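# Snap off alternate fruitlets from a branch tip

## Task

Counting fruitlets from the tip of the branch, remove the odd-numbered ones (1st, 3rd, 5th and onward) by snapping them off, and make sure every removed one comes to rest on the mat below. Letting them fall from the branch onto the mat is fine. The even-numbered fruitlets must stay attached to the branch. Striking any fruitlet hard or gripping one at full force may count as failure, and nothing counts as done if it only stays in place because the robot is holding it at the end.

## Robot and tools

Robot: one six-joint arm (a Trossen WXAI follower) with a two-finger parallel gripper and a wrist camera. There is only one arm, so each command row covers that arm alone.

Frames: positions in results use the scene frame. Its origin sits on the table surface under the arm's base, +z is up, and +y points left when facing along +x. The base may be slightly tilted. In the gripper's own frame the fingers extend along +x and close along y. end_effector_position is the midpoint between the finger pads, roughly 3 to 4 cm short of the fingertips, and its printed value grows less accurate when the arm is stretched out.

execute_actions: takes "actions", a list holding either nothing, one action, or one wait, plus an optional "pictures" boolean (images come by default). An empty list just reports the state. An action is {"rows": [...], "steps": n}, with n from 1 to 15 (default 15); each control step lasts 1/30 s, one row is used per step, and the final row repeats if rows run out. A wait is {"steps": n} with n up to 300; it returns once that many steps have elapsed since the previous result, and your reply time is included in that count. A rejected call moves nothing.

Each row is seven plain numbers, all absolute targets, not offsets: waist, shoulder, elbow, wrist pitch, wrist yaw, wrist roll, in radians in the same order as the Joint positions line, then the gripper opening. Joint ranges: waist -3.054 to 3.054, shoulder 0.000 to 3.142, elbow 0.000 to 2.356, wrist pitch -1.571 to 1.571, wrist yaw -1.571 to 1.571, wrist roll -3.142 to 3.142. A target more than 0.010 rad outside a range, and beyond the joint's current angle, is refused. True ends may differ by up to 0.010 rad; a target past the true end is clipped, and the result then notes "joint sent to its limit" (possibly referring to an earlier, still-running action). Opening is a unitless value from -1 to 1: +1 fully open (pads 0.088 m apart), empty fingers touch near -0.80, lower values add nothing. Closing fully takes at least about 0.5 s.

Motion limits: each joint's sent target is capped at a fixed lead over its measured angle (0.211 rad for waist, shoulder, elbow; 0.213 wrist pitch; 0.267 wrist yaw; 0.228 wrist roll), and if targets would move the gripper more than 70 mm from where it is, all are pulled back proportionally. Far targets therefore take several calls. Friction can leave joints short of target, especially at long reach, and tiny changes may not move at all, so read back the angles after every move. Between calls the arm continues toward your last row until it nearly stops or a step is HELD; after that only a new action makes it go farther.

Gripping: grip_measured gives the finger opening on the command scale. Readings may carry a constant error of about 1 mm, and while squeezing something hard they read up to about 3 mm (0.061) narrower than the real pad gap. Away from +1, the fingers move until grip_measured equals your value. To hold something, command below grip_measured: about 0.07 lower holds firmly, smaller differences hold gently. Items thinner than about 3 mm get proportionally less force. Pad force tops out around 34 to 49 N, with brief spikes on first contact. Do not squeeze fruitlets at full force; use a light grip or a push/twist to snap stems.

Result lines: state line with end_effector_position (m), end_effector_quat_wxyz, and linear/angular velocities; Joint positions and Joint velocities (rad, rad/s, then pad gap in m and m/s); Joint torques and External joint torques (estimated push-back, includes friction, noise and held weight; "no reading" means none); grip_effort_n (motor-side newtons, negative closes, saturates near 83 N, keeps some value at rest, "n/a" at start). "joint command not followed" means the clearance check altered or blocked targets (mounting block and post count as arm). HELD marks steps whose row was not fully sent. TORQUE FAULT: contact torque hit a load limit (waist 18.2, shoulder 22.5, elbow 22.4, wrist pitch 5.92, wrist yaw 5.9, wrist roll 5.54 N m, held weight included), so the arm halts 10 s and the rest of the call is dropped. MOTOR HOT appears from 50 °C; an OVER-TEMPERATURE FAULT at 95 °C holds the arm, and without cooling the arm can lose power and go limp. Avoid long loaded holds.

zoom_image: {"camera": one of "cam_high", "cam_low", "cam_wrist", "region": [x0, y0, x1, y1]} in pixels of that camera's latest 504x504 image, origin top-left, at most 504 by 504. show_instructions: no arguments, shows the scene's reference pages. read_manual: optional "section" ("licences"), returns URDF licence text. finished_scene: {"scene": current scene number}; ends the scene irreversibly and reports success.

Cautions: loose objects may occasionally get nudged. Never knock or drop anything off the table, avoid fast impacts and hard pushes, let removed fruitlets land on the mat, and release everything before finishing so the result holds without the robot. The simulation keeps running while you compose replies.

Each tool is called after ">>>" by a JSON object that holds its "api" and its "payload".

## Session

>>> {"api": "execute_actions", "payload": {"actions": []}}

Scene clock: 0.00 s of 4200.00 s.
end_effector_position=(+0.2314, -0.1137, +0.1306) grip_measured=+0.562 grip_effort_n=n/a end_effector_quat_wxyz=(+0.461, +0.536, +0.463, -0.535) end_effector_velocity=(-0.003, +0.002, +0.001) end_effector_angular_velocity=(+0.005, +0.013, -0.004)
Joint positions: [-0.658  2.355  0.996 -0.724 -0.607  0.939  0.067]
Joint velocities: [-0.002 -0.002  0.002 -0.022  0.007 -0.007 -0.   ]
Joint torques (N m, as the arm reports them, + toward a larger angle): no reading
External joint torques (N m, as the arm's controller estimates them; a push from outside toward a larger angle lowers the number): no reading
Motor temperatures (°C, as the motors report them): [34 28 29 25 26 26]
Heat: hottest waist 34 °C (+0.0 °C/min).

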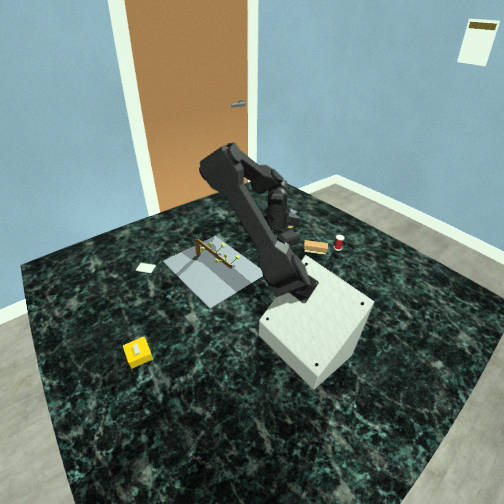

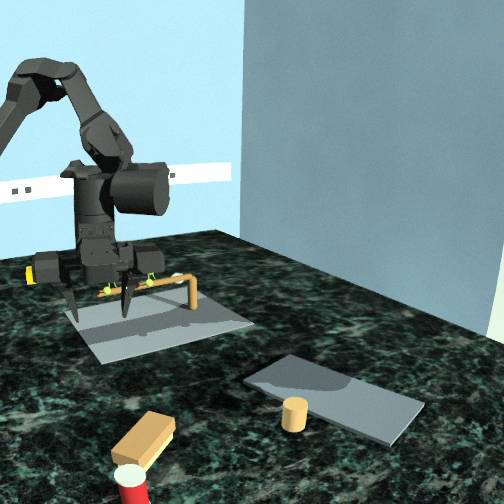

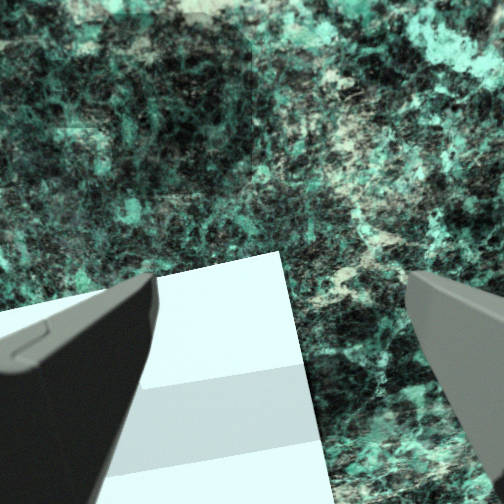

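>>> {"api": "show_instructions", "payload": {}}

>>> {"api": "zoom_image", "payload": {"camera": "cam_high", "region": [150, 220, 290, 320]}}

Reference images for this scene: manual page 1, manual page 2, manual page 3, manual page 4.

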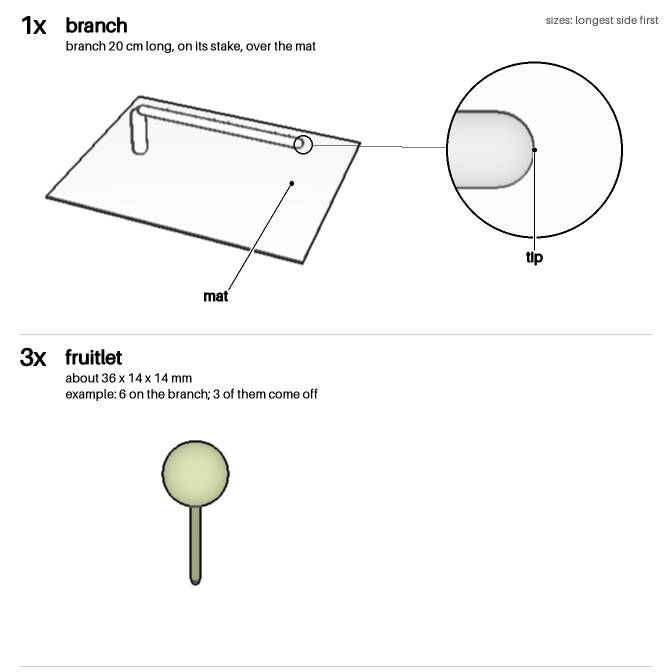

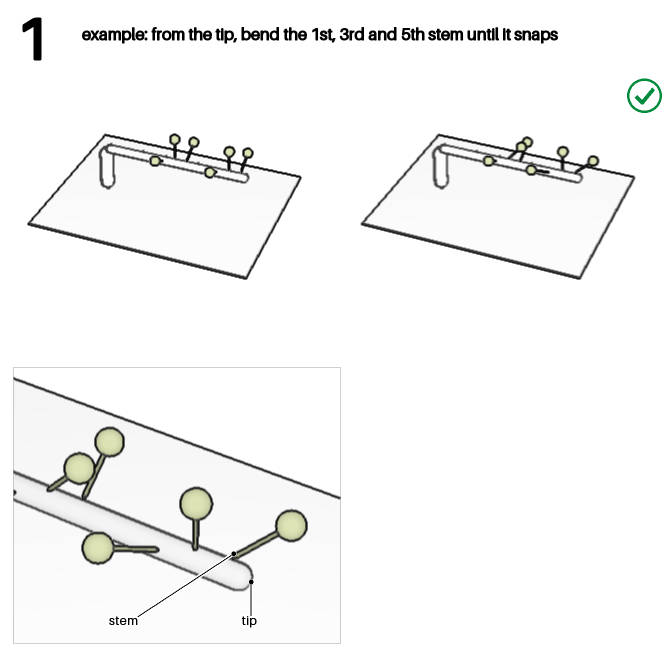

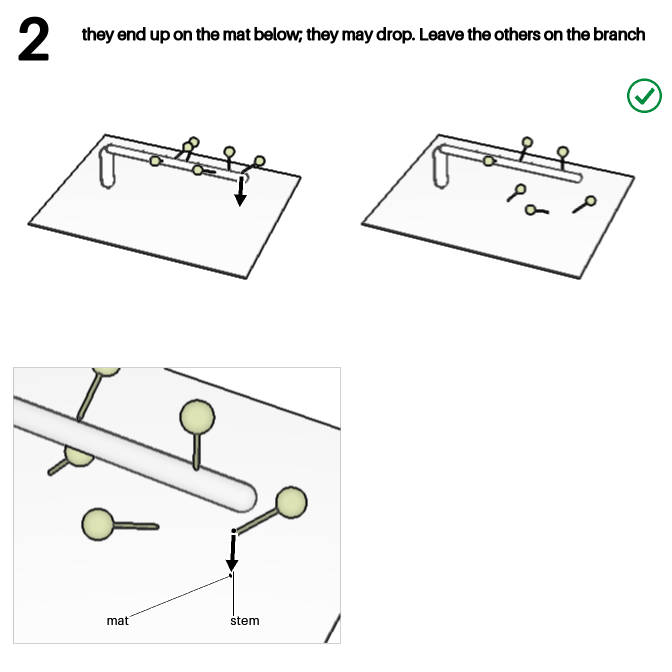

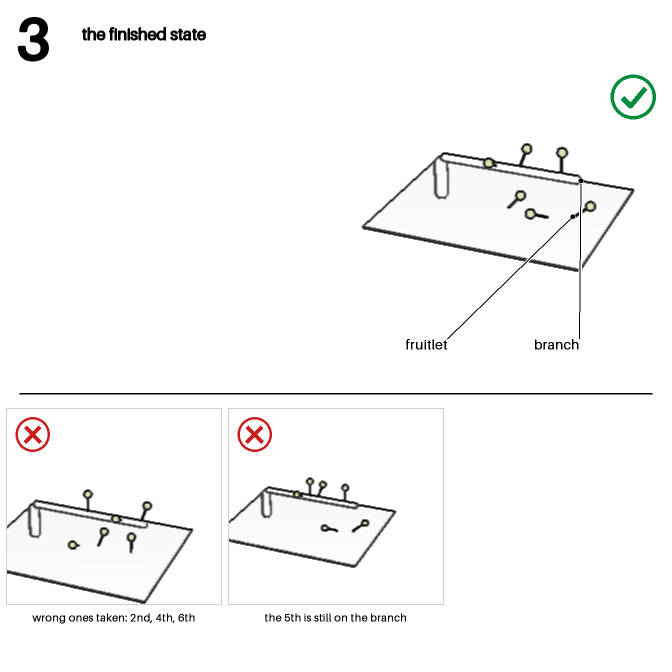

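Region (150, 220, 290, 320) of cam_high's 504x504 image, scaled by 3.600, with more detail than that image has; it fills the top 360 rows of this view, and the rest is white.

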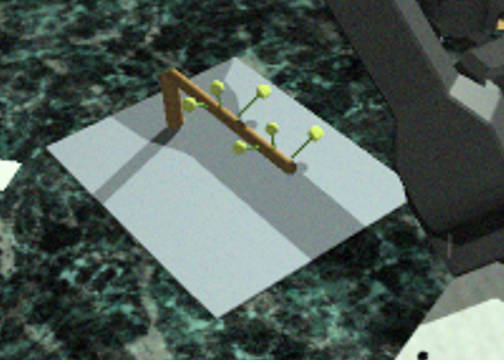

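>>> {"api": "execute_actions", "payload": {"actions": [{"rows":[[-0.658,2.15,1.05,-0.85,-0.63,0.6,0.55],[-0.658,2.15,1.05,-0.85,-0.63,0.6,0.55],[-0.64,2.0,1.12,-0.97,-0.65,0.3,0.55],[-0.64,2.0,1.12,-0.97,-0.65,0.3,0.55],[-0.62,1.97,1.2,-1.05,-0.67,0.1,0.55],[-0.62,1.97,1.2,-1.05,-0.67,0.1,0.55],[-0.5,1.98,1.3,-1.15,-0.69,-0.2,0.55],[-0.5,1.98,1.3,-1.15,-0.69,-0.2,0.55],[-0.38,2.033,1.391,-1.238,-0.717,-0.45,0.55]],"steps":15}], "pictures": false}}

>>> {"api": "execute_actions", "payload": {"actions": [{"steps":15}]}}

Scene clock: 13.10 s of 4200.00 s.
end_effector_position=(+0.3291, +0.0352, +0.2176) grip_measured=+0.553 grip_effort_n=-15.1 end_effector_quat_wxyz=(+0.681, +0.200, +0.675, -0.203) end_effector_velocity=(-0.003, +0.107, -0.041) end_effector_angular_velocity=(+0.051, +0.305, +1.955)
Joint positions: [-0.383  2.034  1.371 -1.209 -0.714  0.127  0.066]
Joint velocities: [ 0.305 -0.002  0.149 -0.286 -0.022 -1.824 -0.   ]
Joint torques (N m, as the arm reports them, + toward a larger angle): [-6.72 -5.22  4.88  0.    0.08 -0.23]
External joint torques (N m, as the arm's controller estimates them; a push from outside toward a larger angle lowers the number): [ 1.3  -0.84  0.89 -0.24 -0.09 -0.25]
Motor temperatures (°C, as the motors report them): [35 29 29 25 26 26]
Heat: hottest waist 35 °C (+4.6 °C/min).
Steps of this call (steps 1 to 90: nothing new was sent; then 9.60 s passed at rest; steps 91 to 105: all 15 steps of this action). Readings (joint positions):
91: [-0.658 2.327 1.002 -0.751 -0.607 0.882]
92: [-0.658 2.297 1.002 -0.789 -0.609 0.819]
94: [-0.654 2.211 1.033 -0.862 -0.624 0.719]
98: [-0.612 2.068 1.175 -1.005 -0.655 0.536]
105: the state above

Scene clock: 13.60 s of 4200.00 s.
end_effector_position=(+0.3279, +0.0385, +0.2193) grip_measured=+0.553 grip_effort_n=-15.1 end_effector_quat_wxyz=(+0.706, +0.008, +0.709, -0.009) end_effector_velocity=(-0.000, +0.002, +0.002) end_effector_angular_velocity=(+0.023, -0.010, +0.100)
Joint positions: [-0.381  2.034  1.383 -1.235 -0.714 -0.434  0.066]
Joint velocities: [-0.007 -0.002 -0.002 -0.007 -0.022 -0.11   0.   ]
Joint torques (N m, as the arm reports them, + toward a larger angle): [-4.93 -5.3   5.37 -0.04 -0.15 -0.26]
External joint torques (N m, as the arm's controller estimates them; a push from outside toward a larger angle lowers the number): [ 1.06 -0.2   1.12 -0.28 -0.12 -0.26]
Motor temperatures (°C, as the motors report them): [35 29 29 25 26 26]
Heat: hottest waist 35 °C (+4.4 °C/min).
Steps of this call (steps 1 to 15: the robot went on to your last target). Readings (joint positions):
1: [-0.377 2.034 1.374 -1.216 -0.714 0.065]
2: [-0.376 2.034 1.376 -1.221 -0.714 0.002]
4: [-0.379 2.034 1.377 -1.229 -0.714 -0.121]
8: [-0.381 2.034 1.382 -1.233 -0.714 -0.342]
15: the state above

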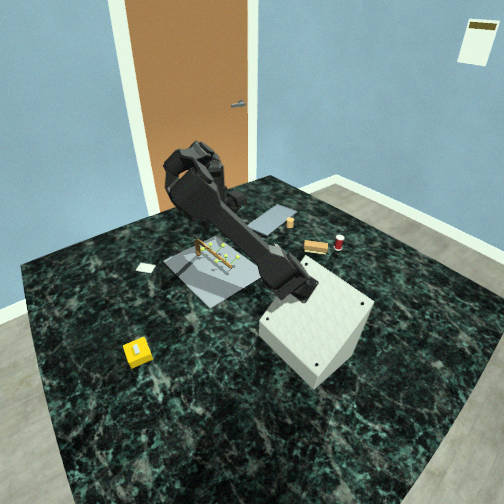

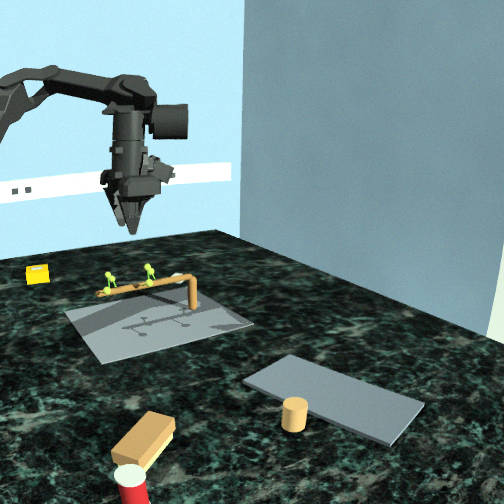

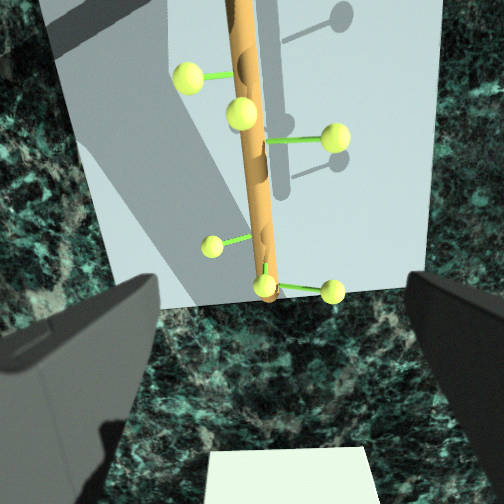

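>>> {"api": "zoom_image", "payload": {"camera": "cam_wrist", "region": [150, 40, 390, 320]}}

Region (150, 40, 390, 320) of cam_wrist's 504x504 image, scaled by 1.800, with more detail than that image has; it fills the left 432 columns of this view, and the rest is white.

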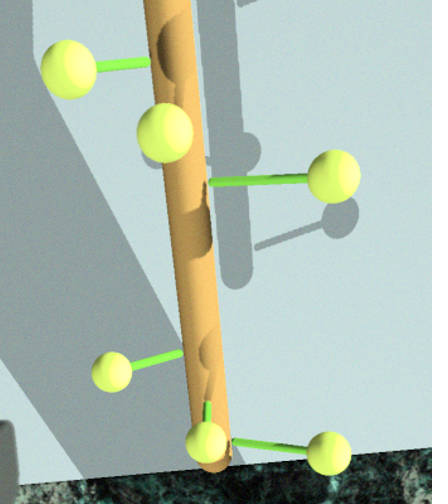

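>>> {"api": "execute_actions", "payload": {"actions": [{"rows":[[-0.385,2.015,1.3,-1.17,-0.712,-0.455,0.2],[-0.385,2.015,1.3,-1.17,-0.712,-0.455,0.0],[-0.39,1.995,1.2,-1.09,-0.71,-0.463,-0.2],[-0.39,1.995,1.2,-1.09,-0.71,-0.463,-0.4],[-0.396,1.975,1.1,-1.01,-0.708,-0.471,-0.6],[-0.396,1.975,1.1,-1.01,-0.708,-0.471,-0.8],[-0.402,1.955,1.0,-0.93,-0.706,-0.479,-0.8],[-0.402,1.955,1.0,-0.93,-0.706,-0.479,-0.8],[-0.408,1.94,0.898,-0.855,-0.705,-0.487,-0.8]],"steps":15}], "pictures": false}}

>>> {"api": "execute_actions", "payload": {"actions": [{"rows":[[-0.408,1.94,0.898,-0.855,-0.705,-0.487,-0.8],[-0.408,1.94,0.898,-0.855,-0.705,-0.487,-0.8],[-0.408,1.94,0.898,-0.855,-0.705,-0.487,-0.8],[-0.408,1.94,0.898,-0.855,-0.705,-0.487,-0.8],[-0.395,1.955,0.885,-0.827,-0.709,-0.47,-0.8],[-0.382,1.964,0.874,-0.8,-0.713,-0.454,-0.8],[-0.369,1.971,0.863,-0.771,-0.717,-0.437,-0.8],[-0.356,1.978,0.853,-0.743,-0.721,-0.42,-0.8]],"steps":15}]}}

Scene clock: 54.20 s of 4200.00 s.
end_effector_position=(+0.2529, +0.0027, +0.1545) grip_measured=-0.771 grip_effort_n=-15.1 end_effector_quat_wxyz=(+0.703, +0.006, +0.711, -0.005) end_effector_velocity=(-0.009, -0.002, -0.005) end_effector_angular_velocity=(-0.037, -0.092, +0.112)
Joint positions: [-0.404  1.96   0.917 -0.874 -0.705 -0.479  0.001]
Joint velocities: [-0.007 -0.095 -0.139  0.168 -0.007 -0.037 -0.016]
Joint torques (N m, as the arm reports them, + toward a larger angle): [-4.16 -5.71  3.63  0.3  -0.03 -0.28]
External joint torques (N m, as the arm's controller estimates them; a push from outside toward a larger angle lowers the number): [ 0.67 -1.12 -0.67 -0.02  0.05 -0.27]
Motor temperatures (°C, as the motors report them): [37 31 31 25 26 26]
Heat: hottest waist 37 °C (+3.3 °C/min).
Steps of this call (steps 1 to 15: the robot went on to your last target; steps 16 to 90: nothing new was sent; then 37.10 s passed at rest; steps 91 to 105: all 15 steps of this action). Readings (joint positions):
91: [-0.381 2.032 1.369 -1.218 -0.715 -0.445]
92: [-0.381 2.027 1.355 -1.205 -0.715 -0.446]
94: [-0.384 2.013 1.291 -1.151 -0.716 -0.451]
98: [-0.394 1.984 1.110 -1.012 -0.710 -0.465]
105: the state above

Scene clock: 54.70 s of 4200.00 s.
end_effector_position=(+0.2533, +0.0020, +0.1357) grip_measured=-0.797 grip_effort_n=-15.1 end_effector_quat_wxyz=(+0.708, -0.005, +0.707, -0.001) end_effector_velocity=(+0.009, -0.001, +0.001) end_effector_angular_velocity=(+0.004, -0.046, +0.010)
Joint positions: [-0.359  1.968  0.861 -0.751 -0.717 -0.429  0.   ]
Joint velocities: [-0.002 -0.002 -0.002  0.051 -0.022  0.022  0.   ]
Joint torques (N m, as the arm reports them, + toward a larger angle): [-3.75 -3.19  3.1   0.28 -0.16  0.22]
External joint torques (N m, as the arm's controller estimates them; a push from outside toward a larger angle lowers the number): [ 1.    1.16 -0.63  0.02 -0.13  0.22]
Motor temperatures (°C, as the motors report them): [37 31 31 25 26 26]
Heat: hottest waist 37 °C (+3.3 °C/min).
Steps of this call (steps 1 to 15: all 15 steps of this action). Readings (joint positions):
1: [-0.405 1.956 0.914 -0.869 -0.705 -0.479]
2: [-0.405 1.953 0.912 -0.865 -0.705 -0.480]
4: [-0.406 1.950 0.910 -0.861 -0.705 -0.480]
8: [-0.388 1.954 0.885 -0.800 -0.710 -0.458]
15: the state above

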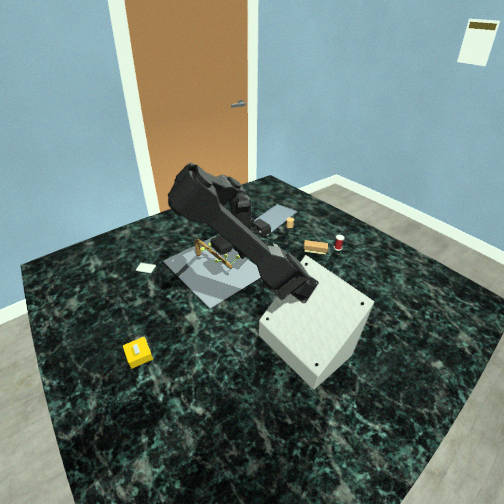

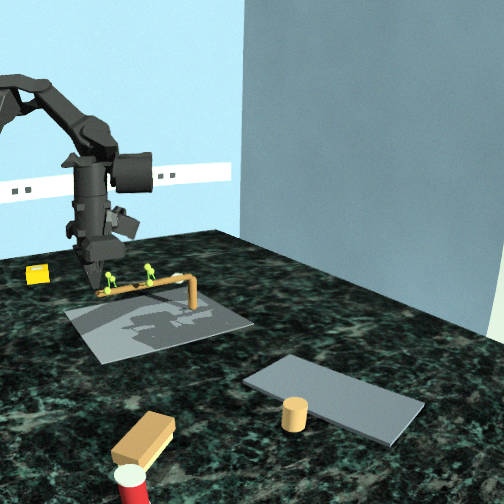

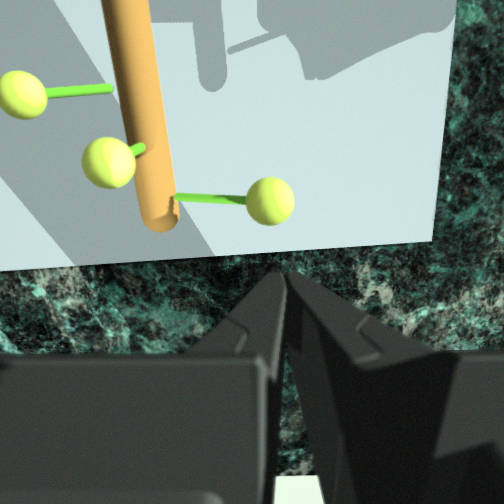

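>>> {"api": "execute_actions", "payload": {"actions": [{"rows":[[-0.344,1.975,0.85,-0.72,-0.724,-0.405,-0.8],[-0.332,1.98,0.84,-0.697,-0.728,-0.39,-0.8],[-0.32,1.985,0.83,-0.675,-0.731,-0.375,-0.8],[-0.308,1.99,0.82,-0.652,-0.735,-0.36,-0.8],[-0.296,1.995,0.81,-0.63,-0.738,-0.345,-0.8],[-0.296,1.995,0.81,-0.63,-0.738,-0.345,-0.8],[-0.296,1.995,0.81,-0.63,-0.738,-0.345,-0.8],[-0.296,1.995,0.81,-0.63,-0.738,-0.345,-0.8],[-0.294,2.004,0.83,-0.633,-0.738,-0.342,-0.8],[-0.292,2.008,0.838,-0.635,-0.739,-0.34,-0.8],[-0.29,2.012,0.846,-0.637,-0.739,-0.338,-0.8],[-0.288,2.016,0.854,-0.64,-0.74,-0.335,-0.8],[-0.286,2.02,0.862,-0.642,-0.74,-0.333,-0.8],[-0.284,2.024,0.87,-0.644,-0.741,-0.33,-0.8],[-0.282,2.028,0.878,-0.646,-0.741,-0.328,-0.8]],"steps":15}]}}

Scene clock: 66.10 s of 4200.00 s.
end_effector_position=(+0.2617, +0.0049, +0.1145) grip_measured=-0.797 grip_effort_n=-15.1 end_effector_quat_wxyz=(+0.707, -0.004, +0.707, -0.000) end_effector_velocity=(+0.064, +0.002, +0.002) end_effector_angular_velocity=(-0.005, -0.042, +0.045)
Joint positions: [-0.29   2.009  0.851 -0.642 -0.736 -0.341  0.   ]
Joint velocities: [ 0.056  0.11   0.222 -0.007 -0.022  0.066  0.   ]
Joint torques (N m, as the arm reports them, + toward a larger angle): [-3.89 -3.4   4.43  0.06 -0.15  0.22]
External joint torques (N m, as the arm's controller estimates them; a push from outside toward a larger angle lowers the number): [ 1.04  1.19  0.99 -0.17 -0.12  0.22]
Motor temperatures (°C, as the motors report them): [37 30 31 25 26 26]
Heat: hottest waist 37 °C (+3.0 °C/min).
Steps of this call (steps 1 to 15: the robot went on to your last target; steps 16 to 90: nothing new was sent; then 7.90 s passed at rest; steps 91 to 105: all 15 steps of this action). Readings (joint positions):
91: [-0.358 1.968 0.859 -0.740 -0.718 -0.423]
92: [-0.354 1.968 0.856 -0.729 -0.719 -0.415]
94: [-0.338 1.971 0.847 -0.697 -0.725 -0.395]
98: [-0.305 1.983 0.823 -0.651 -0.732 -0.363]
105: the state above

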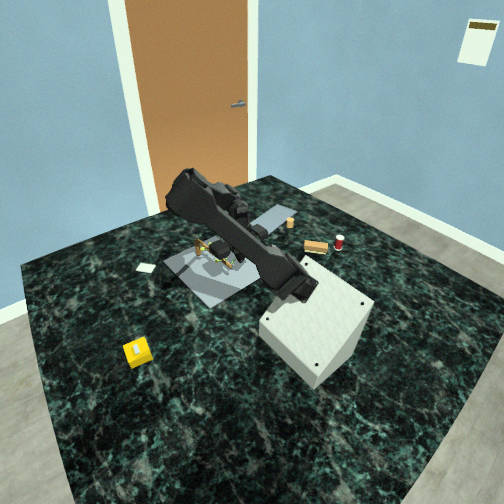

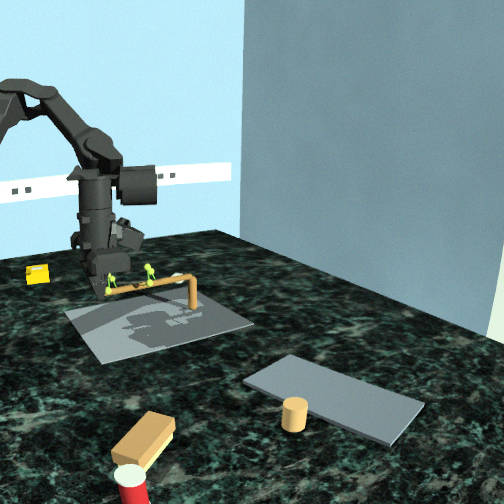

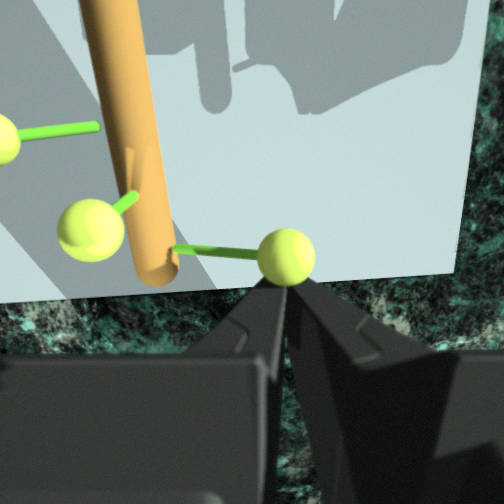

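>>> {"api": "execute_actions", "payload": {"actions": [{"rows":[[-0.28,2.03,0.884,-0.648,-0.742,-0.325,-0.8],[-0.278,2.033,0.89,-0.65,-0.742,-0.322,-0.8],[-0.276,2.036,0.897,-0.652,-0.743,-0.319,-0.8],[-0.274,2.039,0.904,-0.654,-0.743,-0.316,-0.8],[-0.271,2.041,0.91,-0.656,-0.744,-0.313,-0.8],[-0.268,2.043,0.916,-0.657,-0.745,-0.309,-0.8],[-0.265,2.044,0.922,-0.659,-0.745,-0.305,-0.8],[-0.262,2.045,0.928,-0.66,-0.746,-0.301,-0.8],[-0.259,2.046,0.933,-0.662,-0.747,-0.297,-0.8],[-0.256,2.047,0.938,-0.663,-0.747,-0.294,-0.8],[-0.253,2.048,0.943,-0.664,-0.748,-0.291,-0.8],[-0.25,2.049,0.948,-0.665,-0.748,-0.288,-0.8],[-0.248,2.05,0.953,-0.667,-0.749,-0.285,-0.8],[-0.246,2.051,0.957,-0.668,-0.749,-0.283,-0.8],[-0.244,2.052,0.961,-0.669,-0.75,-0.28,-0.8]],"steps":15}]}}

Scene clock: 80.57 s of 4200.00 s.
end_effector_position=(+0.2864, +0.0128, +0.1149) grip_measured=-0.797 grip_effort_n=-15.1 end_effector_quat_wxyz=(+0.709, -0.007, +0.705, +0.002) end_effector_velocity=(+0.039, +0.019, +0.004) end_effector_angular_velocity=(+0.005, -0.021, +0.033)
Joint positions: [-0.252  2.039  0.943 -0.663 -0.745 -0.294  0.   ]
Joint velocities: [ 0.061  0.022  0.139 -0.037 -0.022  0.066  0.   ]
Joint torques (N m, as the arm reports them, + toward a larger angle): [-4.31 -3.59  4.28 -0.06 -0.14  0.23]
External joint torques (N m, as the arm's controller estimates them; a push from outside toward a larger angle lowers the number): [ 1.08  1.28  0.91 -0.29 -0.13  0.23]
Motor temperatures (°C, as the motors report them): [37 30 31 25 26 26]
Heat: hottest waist 37 °C (+2.0 °C/min).
Steps of this call (steps 1 to 30: the robot went on to your last target; steps 31 to 90: nothing new was sent; then 10.97 s passed at rest; steps 91 to 105: all 15 steps of this action). Readings (joint positions):
91: [-0.285 2.019 0.872 -0.645 -0.738 -0.334]
92: [-0.284 2.020 0.874 -0.646 -0.738 -0.332]
94: [-0.281 2.024 0.883 -0.648 -0.738 -0.328]
98: [-0.272 2.031 0.906 -0.654 -0.740 -0.316]
105: the state above

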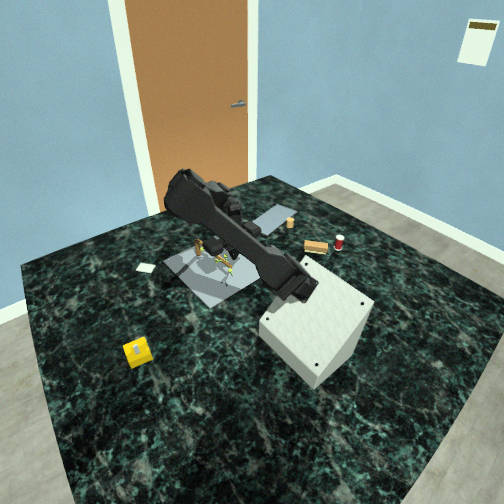

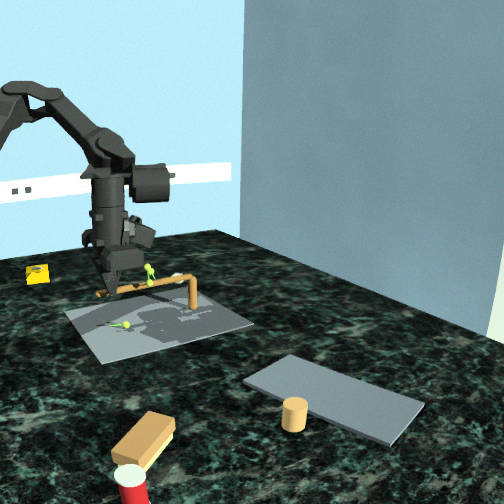

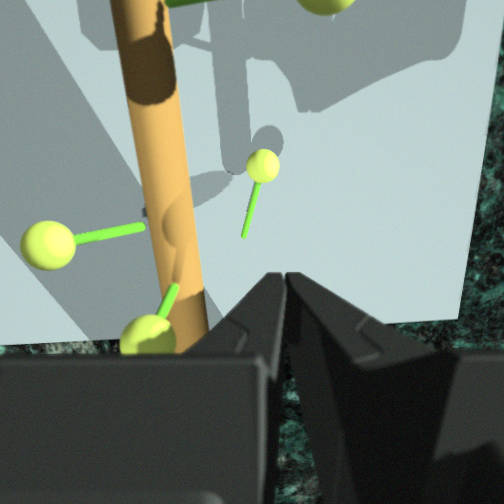

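>>> {"api": "execute_actions", "payload": {"actions": [{"rows":[[-0.3,2.02,0.98,-0.77,-0.73,-0.36,-0.8],[-0.3,2.02,0.98,-0.77,-0.73,-0.36,-0.8],[-0.355,1.985,1.025,-0.885,-0.715,-0.43,-0.8],[-0.355,1.985,1.025,-0.885,-0.715,-0.43,-0.8],[-0.41,1.955,1.07,-1.0,-0.7,-0.495,-0.8],[-0.41,1.955,1.07,-1.0,-0.7,-0.495,-0.8],[-0.41,1.93,1.08,-1.02,-0.7,-0.495,-0.8],[-0.23,1.86,1.12,-1.05,-0.52,-0.28,-0.8],[-0.05,1.79,1.17,-1.09,-0.35,-0.07,-0.8],[-0.05,1.79,1.17,-1.09,-0.35,-0.07,-0.8],[0.14,1.72,1.21,-1.11,-0.17,0.15,-0.8],[0.14,1.72,1.21,-1.11,-0.17,0.15,-0.8],[0.316,1.68,1.25,-1.13,0,0.361,-0.8]],"steps":15}], "pictures": false}}

>>> {"api": "execute_actions", "payload": {"actions": [{"rows":[[0.316,1.68,1.25,-1.13,0,0.361,-0.8],[0.316,1.68,1.25,-1.13,0,0.361,-0.8],[0.316,1.68,1.25,-1.13,0,0.361,-0.8],[0.316,1.68,1.25,-1.13,0,0.361,-0.8],[0.316,1.68,1.25,-1.13,0,0.361,-0.8],[0.316,1.68,1.25,-1.13,0,0.361,-0.8],[0.316,1.68,1.25,-1.13,0,0.361,-0.8],[0.316,1.71,1.21,-1.07,0,0.361,-0.8],[0.316,1.73,1.17,-1.02,0,0.361,-0.8],[0.316,1.75,1.135,-0.97,0,0.361,-0.8],[0.316,1.764,1.1,-0.923,0,0.361,-0.8]],"steps":15}], "pictures": false}}

>>> {"api": "execute_actions", "payload": {"actions": [{"steps":8}]}}

Scene clock: 104.00 s of 4200.00 s.
end_effector_position=(+0.2963, +0.0895, +0.1950) grip_measured=-0.797 grip_effort_n=-15.1 end_effector_quat_wxyz=(+0.659, -0.220, +0.689, -0.206) end_effector_velocity=(+0.047, +0.385, +0.007) end_effector_angular_velocity=(-1.717, -0.561, +0.560)
Joint positions: [ 0.02   1.722  1.226 -1.099 -0.159  0.026  0.   ]
Joint velocities: [ 1.756 -0.686  0.51  -0.227  1.722  1.81   0.   ]
Joint torques (N m, as the arm reports them, + toward a larger angle): [-4.24 -3.4   2.27 -0.46  0.54  0.26]
External joint torques (N m, as the arm's controller estimates them; a push from outside toward a larger angle lowers the number): [ 0.99 -0.3   0.31 -0.25  0.09  0.22]
Motor temperatures (°C, as the motors report them): [37 30 31 25 26 26]
Heat: hottest waist 37 °C (+0.0 °C/min).
Steps of this call (steps 1 to 30: the robot went on to your last target; steps 31 to 90: nothing new was sent; then 19.93 s passed at rest; steps 91 to 105: all 15 steps of this action). Readings (joint positions):
91: [-0.251 2.042 0.960 -0.692 -0.747 -0.298]
92: [-0.261 2.041 0.964 -0.716 -0.745 -0.313]
94: [-0.299 2.028 0.983 -0.798 -0.730 -0.365]
98: [-0.372 1.961 1.053 -0.959 -0.657 -0.407]
105: the state above

Scene clock: 104.50 s of 4200.00 s.
end_effector_position=(+0.2773, +0.1072, +0.1262) grip_measured=-0.797 grip_effort_n=-15.1 end_effector_quat_wxyz=(+0.648, -0.265, +0.662, -0.269) end_effector_velocity=(-0.059, -0.102, -0.080) end_effector_angular_velocity=(-0.103, +0.170, -0.192)
Joint positions: [ 0.312  1.753  1.116 -0.954 -0.004  0.352  0.   ]
Joint velocities: [ 0.017  0.188 -0.33   0.242  0.007  0.037  0.   ]
Joint torques (N m, as the arm reports them, + toward a larger angle): [-3.83 -5.97  4.1   0.14  0.58  0.27]
External joint torques (N m, as the arm's controller estimates them; a push from outside toward a larger angle lowers the number): [ 1.01  1.42 -0.26  0.07  0.12  0.22]
Motor temperatures (°C, as the motors report them): [37 30 31 25 26 26]
Heat: hottest waist 37 °C (+0.0 °C/min).
Steps of this call (steps 1 to 15: all 15 steps of this action). Readings (joint positions):
1: [0.078 1.703 1.239 -1.105 -0.114 0.088]
2: [0.136 1.692 1.247 -1.111 -0.082 0.150]
4: [0.237 1.686 1.251 -1.119 -0.050 0.248]
8: [0.308 1.686 1.244 -1.116 -0.017 0.326]
15: the state above

Scene clock: 104.77 s of 4200.00 s.
end_effector_position=(+0.2788, +0.1050, +0.1226) grip_measured=-0.797 grip_effort_n=-15.1 end_effector_quat_wxyz=(+0.651, -0.265, +0.659, -0.267) end_effector_velocity=(-0.005, -0.003, -0.000) end_effector_angular_velocity=(+0.001, +0.017, -0.009)
Joint positions: [ 0.313  1.758  1.104 -0.928 -0.003  0.354  0.   ]
Joint velocities: [-0.002 -0.002 -0.012 -0.007 -0.007 -0.007  0.   ]
Joint torques (N m, as the arm reports them, + toward a larger angle): [-3.87 -4.94  2.61 -0.08  0.59  0.26]
External joint torques (N m, as the arm's controller estimates them; a push from outside toward a larger angle lowers the number): [ 0.99  0.77 -0.25  0.09  0.12  0.22]
Motor temperatures (°C, as the motors report them): [37 30 31 25 26 26]
Heat: hottest waist 37 °C (+0.0 °C/min).
Steps of this call (steps 1 to 8: the robot went on to your last target). Readings (joint positions):
1: [0.312 1.757 1.108 -0.947 -0.004 0.353]
2: [0.313 1.758 1.105 -0.941 -0.004 0.353]
4: [0.313 1.758 1.105 -0.930 -0.003 0.354]
8: the state above

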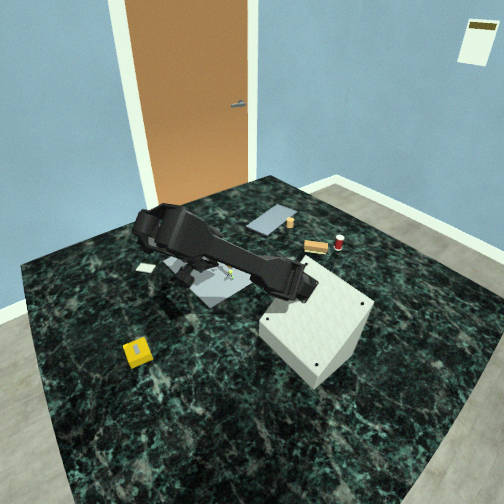

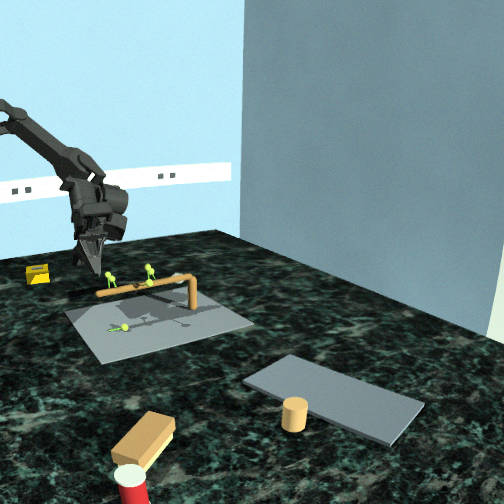

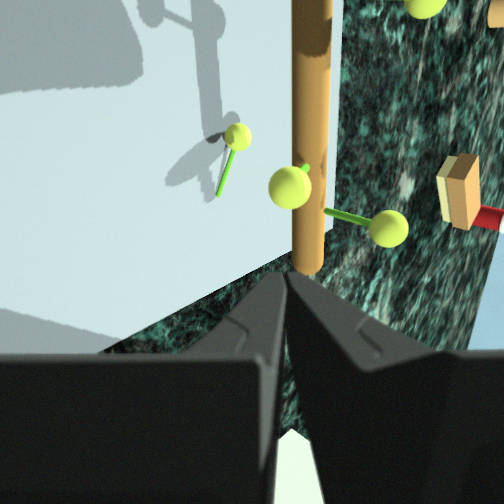

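>>> {"api": "execute_actions", "payload": {"actions": [{"rows":[[0.308,1.77,1.09,-0.9,0,0.355,-0.8],[0.308,1.77,1.09,-0.9,0,0.355,-0.8],[0.303,1.783,1.073,-0.875,0,0.35,-0.8],[0.303,1.783,1.073,-0.875,0,0.35,-0.8],[0.3,1.796,1.06,-0.85,0,0.346,-0.8],[0.3,1.796,1.06,-0.85,0,0.346,-0.8],[0.298,1.808,1.046,-0.823,0,0.343,-0.8]],"steps":13}]}}

Scene clock: 117.10 s of 4200.00 s.
end_effector_position=(+0.2813, +0.0869, +0.1085) grip_measured=-0.797 grip_effort_n=-15.1 end_effector_quat_wxyz=(+0.654, -0.262, +0.656, -0.268) end_effector_velocity=(+0.008, +0.002, -0.004) end_effector_angular_velocity=(+0.036, -0.016, +0.036)
Joint positions: [ 0.3    1.797  1.052 -0.831 -0.003  0.35   0.   ]
Joint velocities: [-0.007 -0.002 -0.007  0.051 -0.022 -0.022  0.   ]
Joint torques (N m, as the arm reports them, + toward a larger angle): [-4.28 -4.32  2.39 -0.09  0.58 -0.22]
External joint torques (N m, as the arm's controller estimates them; a push from outside toward a larger angle lowers the number): [ 0.64  1.5  -0.4   0.07  0.11 -0.26]
Motor temperatures (°C, as the motors report them): [37 30 30 25 26 26]
Heat: hottest waist 37 °C (+0.0 °C/min).
Steps of this call (steps 1 to 30: the robot went on to your last target; steps 31 to 90: nothing new was sent; then 8.90 s passed at rest; steps 91 to 103: all 13 steps of this action). Readings (joint positions):
91: [0.313 1.758 1.102 -0.920 -0.003 0.354]
92: [0.313 1.758 1.101 -0.914 -0.003 0.354]
94: [0.311 1.762 1.093 -0.895 -0.003 0.354]
98: [0.303 1.783 1.067 -0.851 -0.003 0.353]
103: the state above

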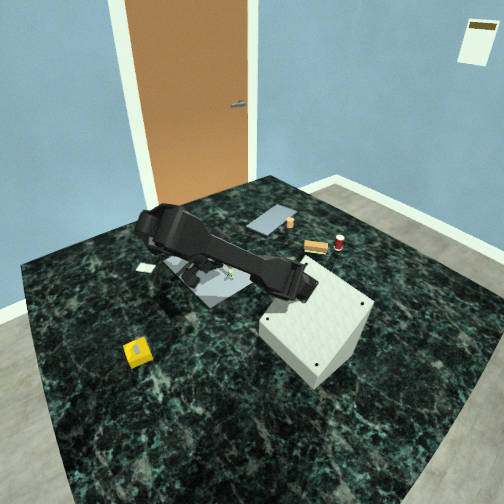

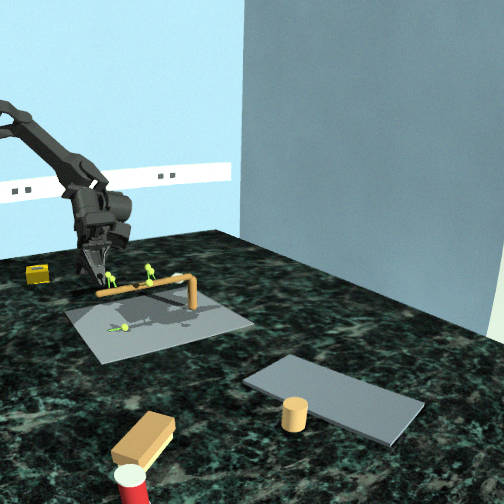

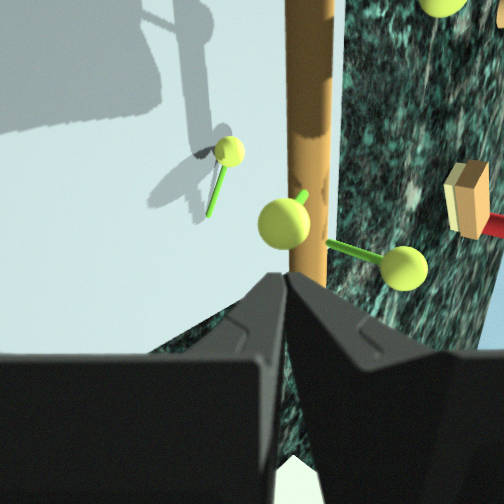

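>>> {"api": "execute_actions", "payload": {"actions": [{"rows":[[0.298,1.814,1.04,-0.81,0,0.343,-0.8],[0.298,1.82,1.034,-0.799,0,0.343,-0.8],[0.298,1.82,1.034,-0.799,0,0.343,-0.8],[0.298,1.82,1.034,-0.799,0,0.343,-0.8],[0.296,1.828,1.05,-0.8,0,0.341,-0.8],[0.294,1.835,1.06,-0.802,0,0.339,-0.8],[0.292,1.842,1.069,-0.804,0,0.337,-0.8],[0.29,1.849,1.078,-0.806,0,0.335,-0.8],[0.288,1.856,1.087,-0.807,0,0.333,-0.8],[0.287,1.863,1.096,-0.809,0,0.332,-0.8],[0.285,1.87,1.105,-0.811,0,0.33,-0.8],[0.283,1.877,1.114,-0.812,0,0.328,-0.8],[0.281,1.884,1.123,-0.814,0,0.326,-0.8],[0.279,1.891,1.132,-0.816,0,0.324,-0.8],[0.278,1.898,1.141,-0.817,0,0.323,-0.8]],"steps":15}], "pictures": false}}

>>> {"api": "execute_actions", "payload": {"actions": [{"rows":[[0.276,1.905,1.15,-0.819,0,0.321,-0.8],[0.274,1.912,1.159,-0.821,0,0.319,-0.8],[0.272,1.919,1.168,-0.822,0,0.317,-0.8],[0.27,1.926,1.177,-0.824,0,0.315,-0.8],[0.268,1.933,1.186,-0.826,0,0.313,-0.8],[0.267,1.94,1.195,-0.827,0,0.312,-0.8],[0.265,1.947,1.204,-0.829,0,0.31,-0.8],[0.263,1.954,1.212,-0.83,0,0.308,-0.8]],"steps":13}]}}

Scene clock: 138.10 s of 4200.00 s.
end_effector_position=(+0.3004, +0.0829, +0.1023) grip_measured=-0.797 grip_effort_n=-15.1 end_effector_quat_wxyz=(+0.657, -0.263, +0.654, -0.266) end_effector_velocity=(+0.060, -0.001, -0.001) end_effector_angular_velocity=(-0.008, -0.014, -0.014)
Joint positions: [ 0.284  1.868  1.112 -0.811 -0.003  0.334  0.   ]
Joint velocities: [-0.056  0.198  0.261 -0.066  0.007 -0.037  0.   ]
Joint torques (N m, as the arm reports them, + toward a larger angle): [-4.54 -4.39  3.53 -0.34  0.59 -0.22]
External joint torques (N m, as the arm's controller estimates them; a push from outside toward a larger angle lowers the number): [ 0.76  1.39  0.94 -0.18  0.11 -0.27]
Motor temperatures (°C, as the motors report them): [37 30 30 25 27 26]
Heat: hottest waist 37 °C (+0.0 °C/min).
Steps of this call (steps 1 to 15: the robot went on to your last target; steps 16 to 90: nothing new was sent; then 17.50 s passed at rest; steps 91 to 105: all 15 steps of this action). Readings (joint positions):
91: [0.300 1.798 1.051 -0.822 -0.003 0.349]
92: [0.300 1.799 1.049 -0.816 -0.003 0.349]
94: [0.300 1.804 1.045 -0.808 -0.003 0.349]
98: [0.297 1.823 1.053 -0.807 -0.003 0.345]
105: the state above

Scene clock: 138.53 s of 4200.00 s.
end_effector_position=(+0.3225, +0.0822, +0.1007) grip_measured=-0.797 grip_effort_n=-15.1 end_effector_quat_wxyz=(+0.659, -0.263, +0.653, -0.265) end_effector_velocity=(+0.004, -0.000, +0.000) end_effector_angular_velocity=(+0.003, +0.020, +0.001)
Joint positions: [ 0.265  1.939  1.203 -0.827 -0.003  0.315  0.   ]
Joint velocities: [-0.007  0.022  0.032 -0.022 -0.007 -0.022  0.   ]
Joint torques (N m, as the arm reports them, + toward a larger angle): [-4.96 -4.66  3.62 -0.36  0.58 -0.23]
External joint torques (N m, as the arm's controller estimates them; a push from outside toward a larger angle lowers the number): [ 0.66  1.67  0.8  -0.22  0.12 -0.27]
Motor temperatures (°C, as the motors report them): [37 30 30 25 27 26]
Heat: hottest waist 37 °C (+0.0 °C/min).
Steps of this call (steps 1 to 13: all 13 steps of this action). Readings (joint positions):
1: [0.283 1.875 1.121 -0.814 -0.003 0.332]
2: [0.281 1.882 1.130 -0.816 -0.003 0.330]
4: [0.278 1.896 1.147 -0.819 -0.003 0.326]
8: [0.270 1.924 1.184 -0.824 -0.003 0.319]
13: the state above

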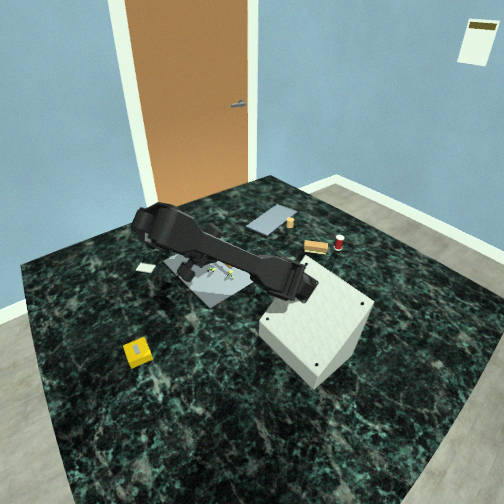

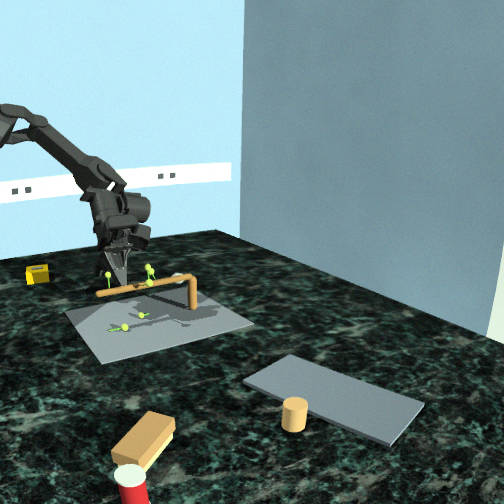

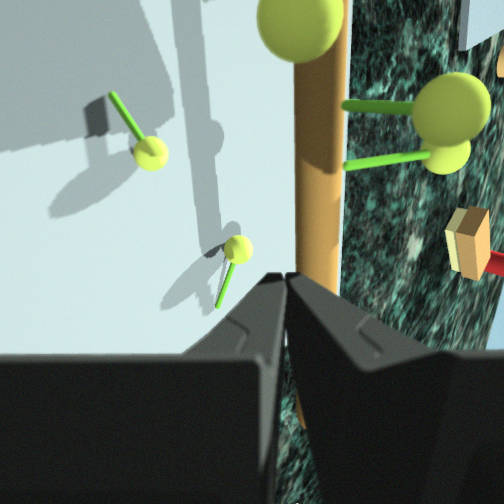

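>>> {"api": "execute_actions", "payload": {"actions": []}}

Scene clock: 161.03 s of 4200.00 s.
end_effector_position=(+0.3231, +0.0822, +0.1004) grip_measured=-0.797 grip_effort_n=-15.1 end_effector_quat_wxyz=(+0.659, -0.263, +0.653, -0.265) end_effector_velocity=(-0.004, +0.003, -0.002) end_effector_angular_velocity=(+0.033, +0.006, -0.019)
Joint positions: [ 0.265  1.942  1.206 -0.828 -0.003  0.314  0.   ]
Joint velocities: [-0.002 -0.002 -0.002 -0.007 -0.037  0.007  0.   ]
Joint torques (N m, as the arm reports them, + toward a larger angle): [-4.94 -4.68  3.61 -0.36  0.58 -0.22]
External joint torques (N m, as the arm's controller estimates them; a push from outside toward a larger angle lowers the number): [ 0.73  1.56  0.86 -0.22  0.11 -0.26]
Motor temperatures (°C, as the motors report them): [38 30 30 25 27 26]
Heat: hottest waist 38 °C (+1.0 °C/min).
Steps of this call (steps 1 to 15: the robot went on to your last target; steps 16 to 90: nothing new was sent; then 19.50 s passed at rest). Readings (joint positions):
1: [0.265 1.940 1.204 -0.827 -0.003 0.315]
2: [0.265 1.940 1.204 -0.827 -0.003 0.315]
4: [0.265 1.941 1.205 -0.827 -0.003 0.315]
8: [0.265 1.942 1.206 -0.828 -0.003 0.314]
90: the state above
The arm was judged still, so your last target was given up. Only a new action makes it travel on or press farther. Fingers that are still opening or closing keep moving.

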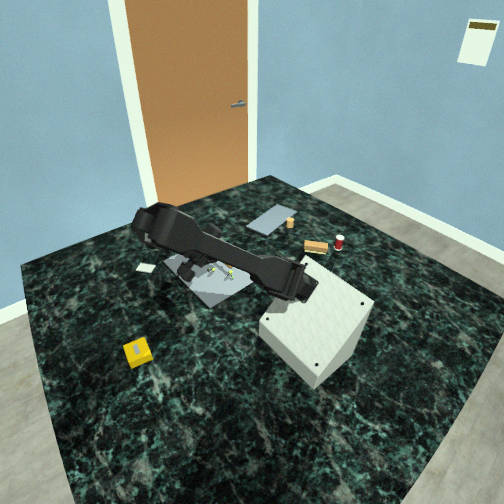

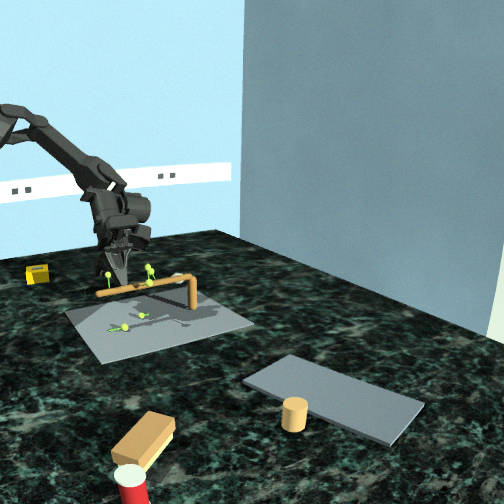

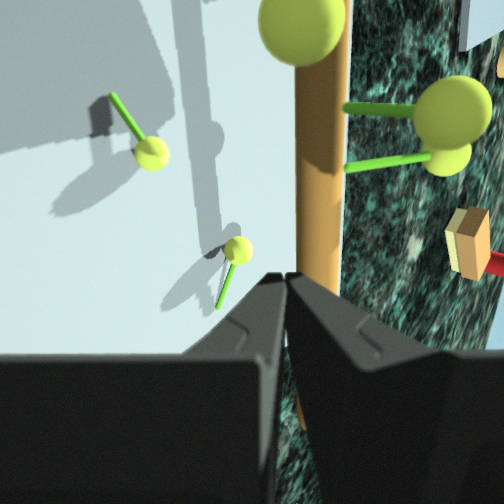

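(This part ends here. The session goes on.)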